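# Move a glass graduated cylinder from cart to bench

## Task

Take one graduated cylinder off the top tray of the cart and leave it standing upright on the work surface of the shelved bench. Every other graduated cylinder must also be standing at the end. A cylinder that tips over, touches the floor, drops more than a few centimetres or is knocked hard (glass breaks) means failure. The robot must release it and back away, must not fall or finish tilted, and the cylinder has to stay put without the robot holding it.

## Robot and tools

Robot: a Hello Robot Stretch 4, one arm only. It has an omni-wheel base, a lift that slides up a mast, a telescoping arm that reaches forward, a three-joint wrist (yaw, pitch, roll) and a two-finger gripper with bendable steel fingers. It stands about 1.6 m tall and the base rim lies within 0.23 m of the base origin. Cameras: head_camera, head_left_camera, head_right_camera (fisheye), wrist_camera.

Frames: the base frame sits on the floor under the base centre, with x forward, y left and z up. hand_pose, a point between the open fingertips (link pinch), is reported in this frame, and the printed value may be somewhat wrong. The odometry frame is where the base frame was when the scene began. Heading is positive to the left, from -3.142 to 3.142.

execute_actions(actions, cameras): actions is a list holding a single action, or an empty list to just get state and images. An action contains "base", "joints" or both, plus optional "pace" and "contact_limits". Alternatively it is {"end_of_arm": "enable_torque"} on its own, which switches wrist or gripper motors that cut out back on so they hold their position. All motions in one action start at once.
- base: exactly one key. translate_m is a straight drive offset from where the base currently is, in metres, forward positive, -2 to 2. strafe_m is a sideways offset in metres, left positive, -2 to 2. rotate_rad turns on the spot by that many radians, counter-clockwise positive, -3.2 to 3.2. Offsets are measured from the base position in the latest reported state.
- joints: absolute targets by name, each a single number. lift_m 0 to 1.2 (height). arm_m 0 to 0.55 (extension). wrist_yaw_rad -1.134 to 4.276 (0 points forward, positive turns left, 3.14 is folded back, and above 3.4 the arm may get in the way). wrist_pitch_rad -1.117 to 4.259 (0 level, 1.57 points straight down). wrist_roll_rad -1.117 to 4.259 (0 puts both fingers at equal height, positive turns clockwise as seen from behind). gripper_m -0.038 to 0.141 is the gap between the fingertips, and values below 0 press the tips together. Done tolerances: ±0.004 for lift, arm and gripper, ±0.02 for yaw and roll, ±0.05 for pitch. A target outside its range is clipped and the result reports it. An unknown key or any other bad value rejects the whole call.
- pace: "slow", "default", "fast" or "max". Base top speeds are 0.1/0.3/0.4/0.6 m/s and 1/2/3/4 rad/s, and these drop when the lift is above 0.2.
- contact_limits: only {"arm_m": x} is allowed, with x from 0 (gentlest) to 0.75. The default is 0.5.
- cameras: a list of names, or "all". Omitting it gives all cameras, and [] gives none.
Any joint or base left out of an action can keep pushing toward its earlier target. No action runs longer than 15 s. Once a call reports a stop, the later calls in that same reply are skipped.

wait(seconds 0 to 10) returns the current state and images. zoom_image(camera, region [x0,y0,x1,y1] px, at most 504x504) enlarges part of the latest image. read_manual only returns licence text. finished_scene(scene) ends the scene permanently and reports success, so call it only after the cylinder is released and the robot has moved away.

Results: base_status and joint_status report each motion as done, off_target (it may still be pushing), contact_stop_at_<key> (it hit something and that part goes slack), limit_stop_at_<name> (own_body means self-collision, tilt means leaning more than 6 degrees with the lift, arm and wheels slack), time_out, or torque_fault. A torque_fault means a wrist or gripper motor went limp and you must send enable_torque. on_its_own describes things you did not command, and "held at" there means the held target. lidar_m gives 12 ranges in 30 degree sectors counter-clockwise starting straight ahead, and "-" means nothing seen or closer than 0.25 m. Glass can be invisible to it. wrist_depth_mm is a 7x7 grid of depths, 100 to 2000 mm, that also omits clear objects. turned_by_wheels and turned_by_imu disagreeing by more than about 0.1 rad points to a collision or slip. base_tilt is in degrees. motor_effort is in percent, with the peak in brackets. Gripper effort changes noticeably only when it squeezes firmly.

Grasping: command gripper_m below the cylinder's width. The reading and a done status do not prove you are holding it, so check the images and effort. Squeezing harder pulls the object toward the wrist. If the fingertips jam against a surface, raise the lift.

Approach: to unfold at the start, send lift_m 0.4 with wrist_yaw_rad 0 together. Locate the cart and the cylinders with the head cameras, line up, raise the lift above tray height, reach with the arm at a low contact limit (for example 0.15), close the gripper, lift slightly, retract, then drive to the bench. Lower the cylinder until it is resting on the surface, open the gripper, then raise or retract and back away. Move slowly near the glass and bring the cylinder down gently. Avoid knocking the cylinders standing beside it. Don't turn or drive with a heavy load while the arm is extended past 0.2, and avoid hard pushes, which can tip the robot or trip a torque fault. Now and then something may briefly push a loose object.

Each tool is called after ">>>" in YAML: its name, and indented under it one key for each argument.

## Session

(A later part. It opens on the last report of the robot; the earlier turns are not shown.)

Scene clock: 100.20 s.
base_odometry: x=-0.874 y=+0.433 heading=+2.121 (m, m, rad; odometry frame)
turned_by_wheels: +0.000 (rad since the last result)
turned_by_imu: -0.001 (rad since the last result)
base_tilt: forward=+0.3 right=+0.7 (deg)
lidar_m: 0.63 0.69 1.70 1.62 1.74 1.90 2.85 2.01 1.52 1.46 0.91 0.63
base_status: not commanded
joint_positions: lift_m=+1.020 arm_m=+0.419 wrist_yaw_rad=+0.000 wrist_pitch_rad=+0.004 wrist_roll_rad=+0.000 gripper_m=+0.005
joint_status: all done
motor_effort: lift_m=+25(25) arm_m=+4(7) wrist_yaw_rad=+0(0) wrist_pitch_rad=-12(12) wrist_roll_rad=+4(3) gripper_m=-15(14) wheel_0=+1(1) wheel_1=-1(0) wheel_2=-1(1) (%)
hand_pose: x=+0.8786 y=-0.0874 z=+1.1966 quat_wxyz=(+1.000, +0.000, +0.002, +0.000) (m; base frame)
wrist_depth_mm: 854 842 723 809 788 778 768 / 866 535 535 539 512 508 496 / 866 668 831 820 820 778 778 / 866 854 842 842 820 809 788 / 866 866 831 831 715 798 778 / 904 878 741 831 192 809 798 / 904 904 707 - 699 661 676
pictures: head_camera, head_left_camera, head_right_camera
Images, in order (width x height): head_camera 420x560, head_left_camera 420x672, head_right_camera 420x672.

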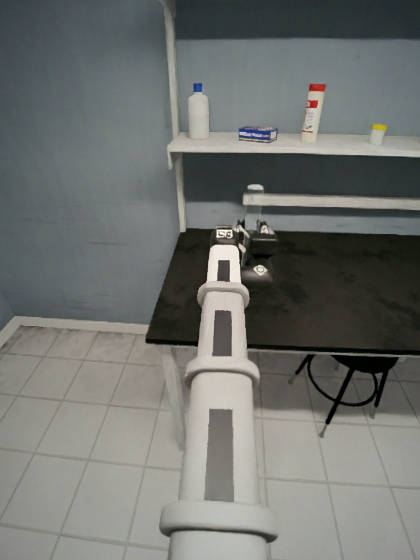

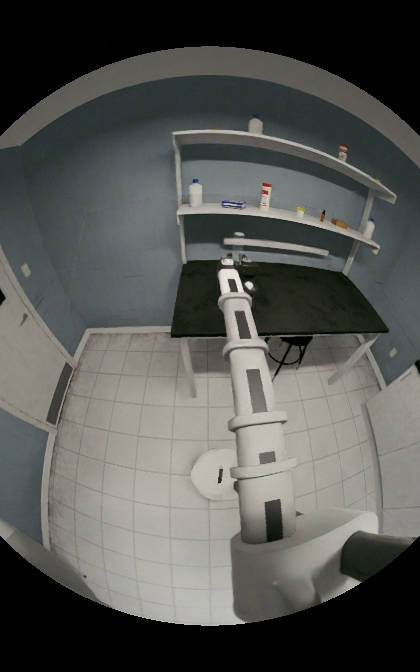

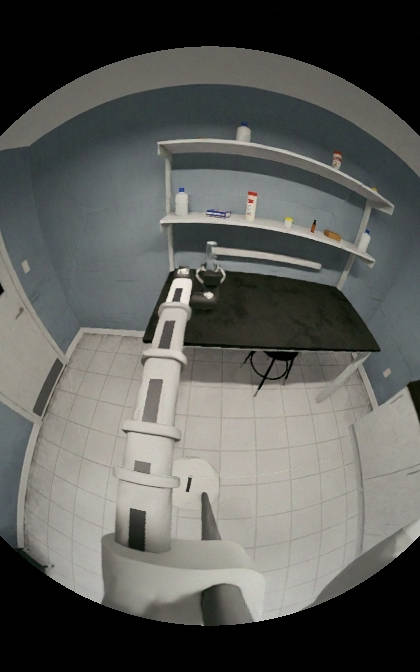

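>>> execute_actions:
  actions:
    - {"joints":{"lift_m":0.965},"pace":"slow"}
  cameras: ["head_right_camera"]

>>> zoom_image:
  camera: "head_right_camera"
  region: [140,220,280,340]

Scene clock: 104.40 s.
base_odometry: x=-0.874 y=+0.433 heading=+2.121 (m, m, rad; odometry frame)
turned_by_wheels: +0.000 (rad since the last result)
turned_by_imu: -0.001 (rad since the last result)
base_tilt: forward=+0.4 right=+0.6 (deg)
lidar_m: 0.61 0.68 1.70 1.61 1.75 1.92 2.84 2.03 1.53 1.46 0.92 0.65
base_status: not commanded
joint_positions: lift_m=+0.965 arm_m=+0.419 wrist_yaw_rad=+0.000 wrist_pitch_rad=+0.004 wrist_roll_rad=+0.000 gripper_m=+0.005
joint_status: all done
motor_effort: lift_m=+17(22) arm_m=+4(4) wrist_yaw_rad=-2(0) wrist_pitch_rad=-11(12) wrist_roll_rad=+4(3) gripper_m=-14(15) wheel_0=+1(1) wheel_1=+0(0) wheel_2=-1(1) (%)
hand_pose: x=+0.8786 y=-0.0874 z=+1.1423 quat_wxyz=(+1.000, +0.000, +0.002, +0.000) (m; base frame)
wrist_depth_mm: 866 842 569 798 496 480 597 / 854 549 621 621 621 597 574 / 878 854 842 820 820 788 778 / 866 866 842 842 809 798 778 / 891 866 842 831 715 809 788 / 878 866 676 741 192 798 798 / 904 559 580 - 585 539 554
pictures: head_right_camera
Images, in order (width x height): head_right_camera 420x672.

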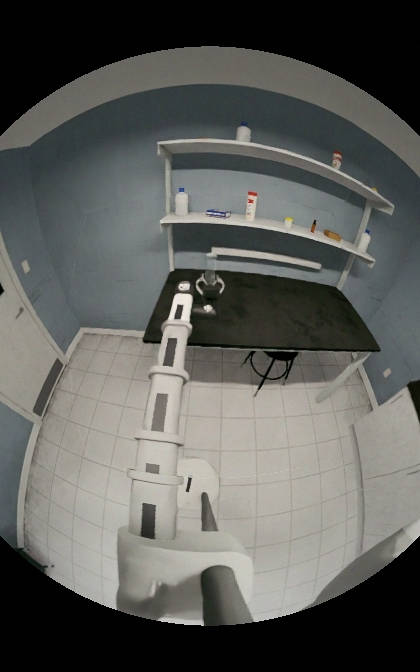

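Region (140, 220, 280, 340) of head_right_camera's 420x672 image, scaled by 3.600, with more detail than that image has; it fills the top 432 rows of this view, and the rest is white.

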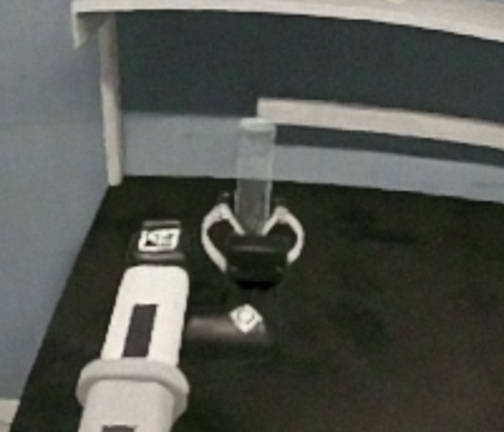

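>>> execute_actions:
  actions:
    - {"joints":{"lift_m":0.95},"pace":"slow"}
  cameras: []

>>> execute_actions:
  actions:
    - {"joints":{"lift_m":0.94},"pace":"slow"}
  cameras: ["wrist_camera"]

Scene clock: 107.23 s.
base_odometry: x=-0.874 y=+0.433 heading=+2.121 (m, m, rad; odometry frame)
turned_by_wheels: +0.000 (rad since the last result)
turned_by_imu: -0.001 (rad since the last result)
base_tilt: forward=+0.4 right=+0.6 (deg)
lidar_m: 0.62 0.65 1.70 1.63 1.75 1.91 2.86 2.05 1.52 1.47 0.90 0.65
base_status: not commanded
joint_positions: lift_m=+0.950 arm_m=+0.419 wrist_yaw_rad=+0.000 wrist_pitch_rad=-0.001 wrist_roll_rad=+0.000 gripper_m=+0.005
joint_status: all done
motor_effort: lift_m=+14(15) arm_m=+4(4) wrist_yaw_rad=-1(1) wrist_pitch_rad=+2(12) wrist_roll_rad=+3(4) gripper_m=-15(16) wheel_0=+1(1) wheel_1=-1(1) wheel_2=-1(1) (%)
hand_pose: x=+0.8787 y=-0.0873 z=+1.1289 quat_wxyz=(+1.000, +0.000, +0.000, +0.000) (m; base frame)
wrist_depth_mm: 866 768 477 480 462 462 609 / 866 569 640 654 640 621 609 / 866 854 831 820 809 788 788 / 878 866 842 831 809 778 778 / 891 866 854 831 707 809 788 / 891 878 640 715 191 798 788 / 904 517 564 - 564 525 539
pictures: none
No camera images: the call's "cameras" was empty. Leave "cameras" out to get every camera's image.

Scene clock: 107.97 s.
base_odometry: x=-0.874 y=+0.433 heading=+2.121 (m, m, rad; odometry frame)
turned_by_wheels: +0.000 (rad since the last result)
turned_by_imu: +0.000 (rad since the last result)
base_tilt: forward=+0.4 right=+0.6 (deg)
lidar_m: 0.62 0.66 1.69 1.62 1.76 1.89 2.84 2.00 1.53 1.46 0.90 0.64
base_status: not commanded
joint_positions: lift_m=+0.941 arm_m=+0.419 wrist_yaw_rad=+0.002 wrist_pitch_rad=-0.011 wrist_roll_rad=+0.000 gripper_m=+0.005
joint_status: all done
on_its_own: wrist_pitch_rad is at rest, and its effort (+33) is outside its rest range (-23 to +23)
motor_effort: lift_m=+10(15) arm_m=+4(4) wrist_yaw_rad=-7(5) wrist_pitch_rad=+33(34) wrist_roll_rad=+4(2) gripper_m=-15(15) wheel_0=+1(1) wheel_1=+0(0) wheel_2=-1(1) (%)
hand_pose: x=+0.8789 y=-0.0868 z=+1.1223 quat_wxyz=(+1.000, +0.000, -0.006, +0.001) (m; base frame)
wrist_depth_mm: 854 854 574 820 504 484 609 / 878 564 621 627 615 591 585 / 878 866 842 831 798 788 788 / 891 854 842 820 809 788 778 / 891 866 854 831 723 798 778 / 904 866 668 741 190 798 778 / 878 564 569 - 585 539 549
pictures: wrist_camera
camera_calibration (this result's frames):
wrist_camera: T_world_to_cam=[[0.0293792, -0.999538, 0.00780178, -0.114177], [-0.0298222, -0.00867818, -0.999518, 1.19562], [0.999123, 0.0291323, -0.0300634, -0.612585], [0, 0, 0, 1]] pos_world=[0.651059, -0.0859028, 1.17752]
Images, in order (width x height): wrist_camera 616x392.

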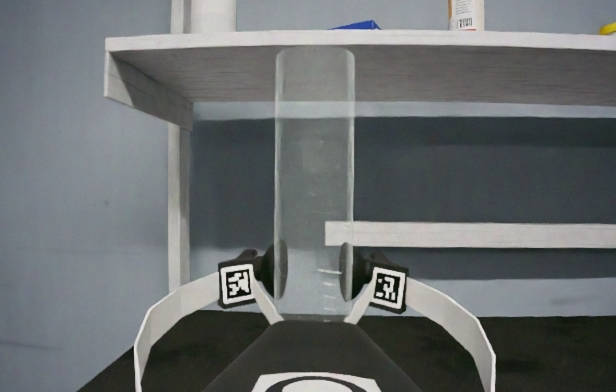

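Contact was around 0.957; back off to neutral load, then release.

>>> execute_actions:
  actions:
    - {"joints":{"lift_m":0.953},"pace":"slow"}
  cameras: []

>>> execute_actions:
  actions:
    - {"joints":{"gripper_m":0.09},"pace":"slow"}
  cameras: ["wrist_camera"]

Scene clock: 110.37 s.
base_odometry: x=-0.874 y=+0.433 heading=+2.121 (m, m, rad; odometry frame)
turned_by_wheels: +0.000 (rad since the last result)
turned_by_imu: -0.001 (rad since the last result)
base_tilt: forward=+0.4 right=+0.6 (deg)
lidar_m: 0.62 0.67 1.68 1.62 1.77 1.90 2.85 2.05 1.52 1.45 0.88 0.66
base_status: not commanded
joint_positions: lift_m=+0.953 arm_m=+0.419 wrist_yaw_rad=+0.001 wrist_pitch_rad=+0.002 wrist_roll_rad=+0.000 gripper_m=+0.005
joint_status: all done
motor_effort: lift_m=+25(26) arm_m=+4(4) wrist_yaw_rad=-2(5) wrist_pitch_rad=-4(33) wrist_roll_rad=+5(3) gripper_m=-15(13) wheel_0=+1(1) wheel_1=+0(1) wheel_2=-1(1) (%)
hand_pose: x=+0.8788 y=-0.0873 z=+1.1304 quat_wxyz=(+1.000, +0.000, +0.001, +0.000) (m; base frame)
wrist_depth_mm: 854 788 473 480 466 445 603 / 866 569 654 654 640 634 609 / 878 854 842 820 809 798 778 / 878 854 842 831 820 798 788 / 891 878 842 842 715 809 798 / 891 878 640 715 191 798 788 / 904 517 559 - 564 525 539
pictures: none
No camera images: the call's "cameras" was empty. Leave "cameras" out to get every camera's image.

Scene clock: 113.60 s.
base_odometry: x=-0.874 y=+0.433 heading=+2.121 (m, m, rad; odometry frame)
turned_by_wheels: +0.000 (rad since the last result)
turned_by_imu: -0.001 (rad since the last result)
base_tilt: forward=+0.4 right=+0.6 (deg)
lidar_m: 0.62 0.67 1.69 1.61 1.73 1.92 2.83 2.04 1.51 1.46 0.91 0.64
base_status: not commanded
joint_positions: lift_m=+0.953 arm_m=+0.419 wrist_yaw_rad=+0.000 wrist_pitch_rad=+0.002 wrist_roll_rad=+0.000 gripper_m=+0.090
joint_status: all done
motor_effort: lift_m=+25(24) arm_m=+3(4) wrist_yaw_rad=-1(2) wrist_pitch_rad=-5(6) wrist_roll_rad=+4(3) gripper_m=-4(18) wheel_0=+1(1) wheel_1=+0(1) wheel_2=-1(1) (%)
hand_pose: x=+0.8788 y=-0.0874 z=+1.1303 quat_wxyz=(+1.000, +0.000, +0.001, +0.000) (m; base frame)
wrist_depth_mm: 854 788 477 480 469 445 452 / 866 574 654 661 647 634 615 / 866 854 831 820 809 798 778 / 866 854 854 831 820 788 788 / 891 854 741 842 715 798 778 / 904 878 647 699 654 788 798 / 891 539 559 - 564 525 539
pictures: wrist_camera
camera_calibration (this result's frames):
wrist_camera: T_world_to_cam=[[0.0274988, -0.999594, 0.00744063, -0.112751], [-0.0431176, -0.00862262, -0.999033, 1.21472], [0.998691, 0.0271513, -0.0433372, -0.596967], [0, 0, 0, 1]] pos_world=[0.651662, -0.086023, 1.18851]
Images, in order (width x height): wrist_camera 616x392.

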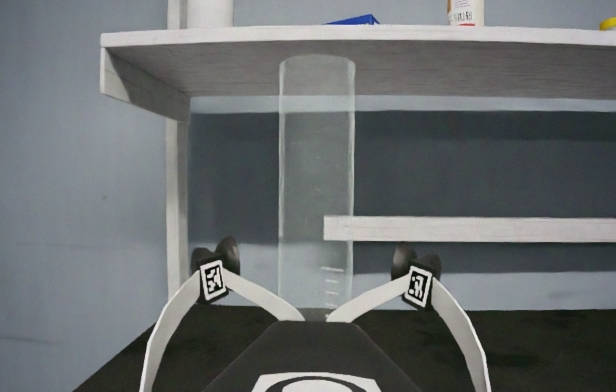

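>>> execute_actions:
  actions:
    - {"joints":{"arm_m":0.0}}
  cameras: ["head_camera","wrist_camera"]

Scene clock: 116.93 s.
base_odometry: x=-0.874 y=+0.433 heading=+2.121 (m, m, rad; odometry frame)
turned_by_wheels: +0.000 (rad since the last result)
turned_by_imu: -0.001 (rad since the last result)
base_tilt: forward=+0.4 right=+0.6 (deg)
lidar_m: 0.62 0.68 1.67 1.62 1.75 1.90 2.86 2.01 1.54 1.46 0.90 0.67
base_status: not commanded
joint_positions: lift_m=+0.953 arm_m=+0.001 wrist_yaw_rad=+0.000 wrist_pitch_rad=+0.002 wrist_roll_rad=+0.000 gripper_m=+0.090
joint_status: all done
motor_effort: lift_m=+25(25) arm_m=-4(3) wrist_yaw_rad=+0(2) wrist_pitch_rad=-6(6) wrist_roll_rad=+2(3) gripper_m=-1(3) wheel_0=+1(1) wheel_1=+0(0) wheel_2=-1(1) (%)
hand_pose: x=+0.4601 y=-0.0874 z=+1.1302 quat_wxyz=(+1.000, +0.000, +0.001, +0.000) (m; base frame)
wrist_depth_mm: 1281 1308 1255 1229 1205 1182 1182 / 1308 1281 1255 1229 1229 1182 1160 / 1336 1281 1281 1229 1255 1205 1205 / 1336 1308 1308 1255 1229 1205 1182 / 1336 1336 1182 1281 1255 1229 1205 / 1397 1336 661 715 661 750 768 / 1366 544 564 - 569 530 539
pictures: head_camera, wrist_camera
camera_calibration (this result's frames):
wrist_camera: T_world_to_cam=[[0.027253, -0.999601, 0.00743582, -0.101193], [-0.0432924, -0.00861186, -0.999025, 1.19669], [0.998691, 0.0269045, -0.0435098, -0.178728], [0, 0, 0, 1]] pos_world=[0.233059, -0.0860382, 1.1885]
Images, in order (width x height): head_camera 420x560, wrist_camera 616x392.

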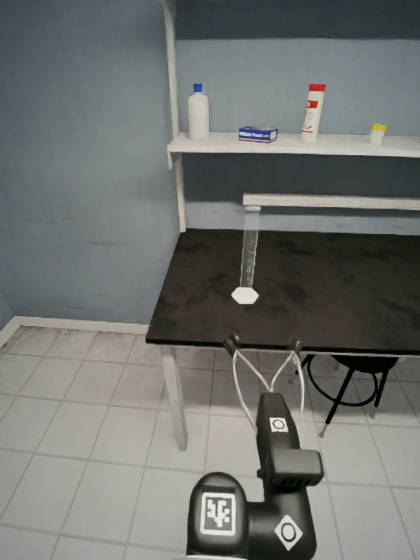

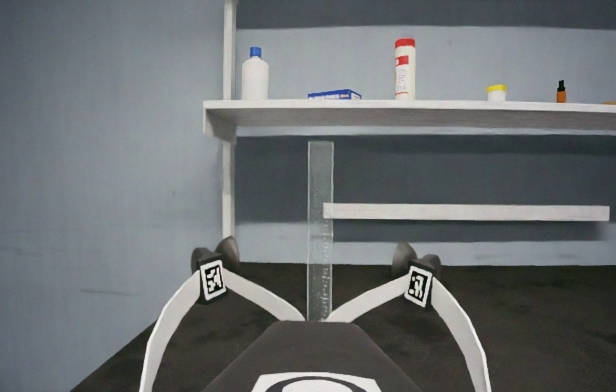

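>>> finished_scene:
  scene: 1

The scene is finished: the task was done.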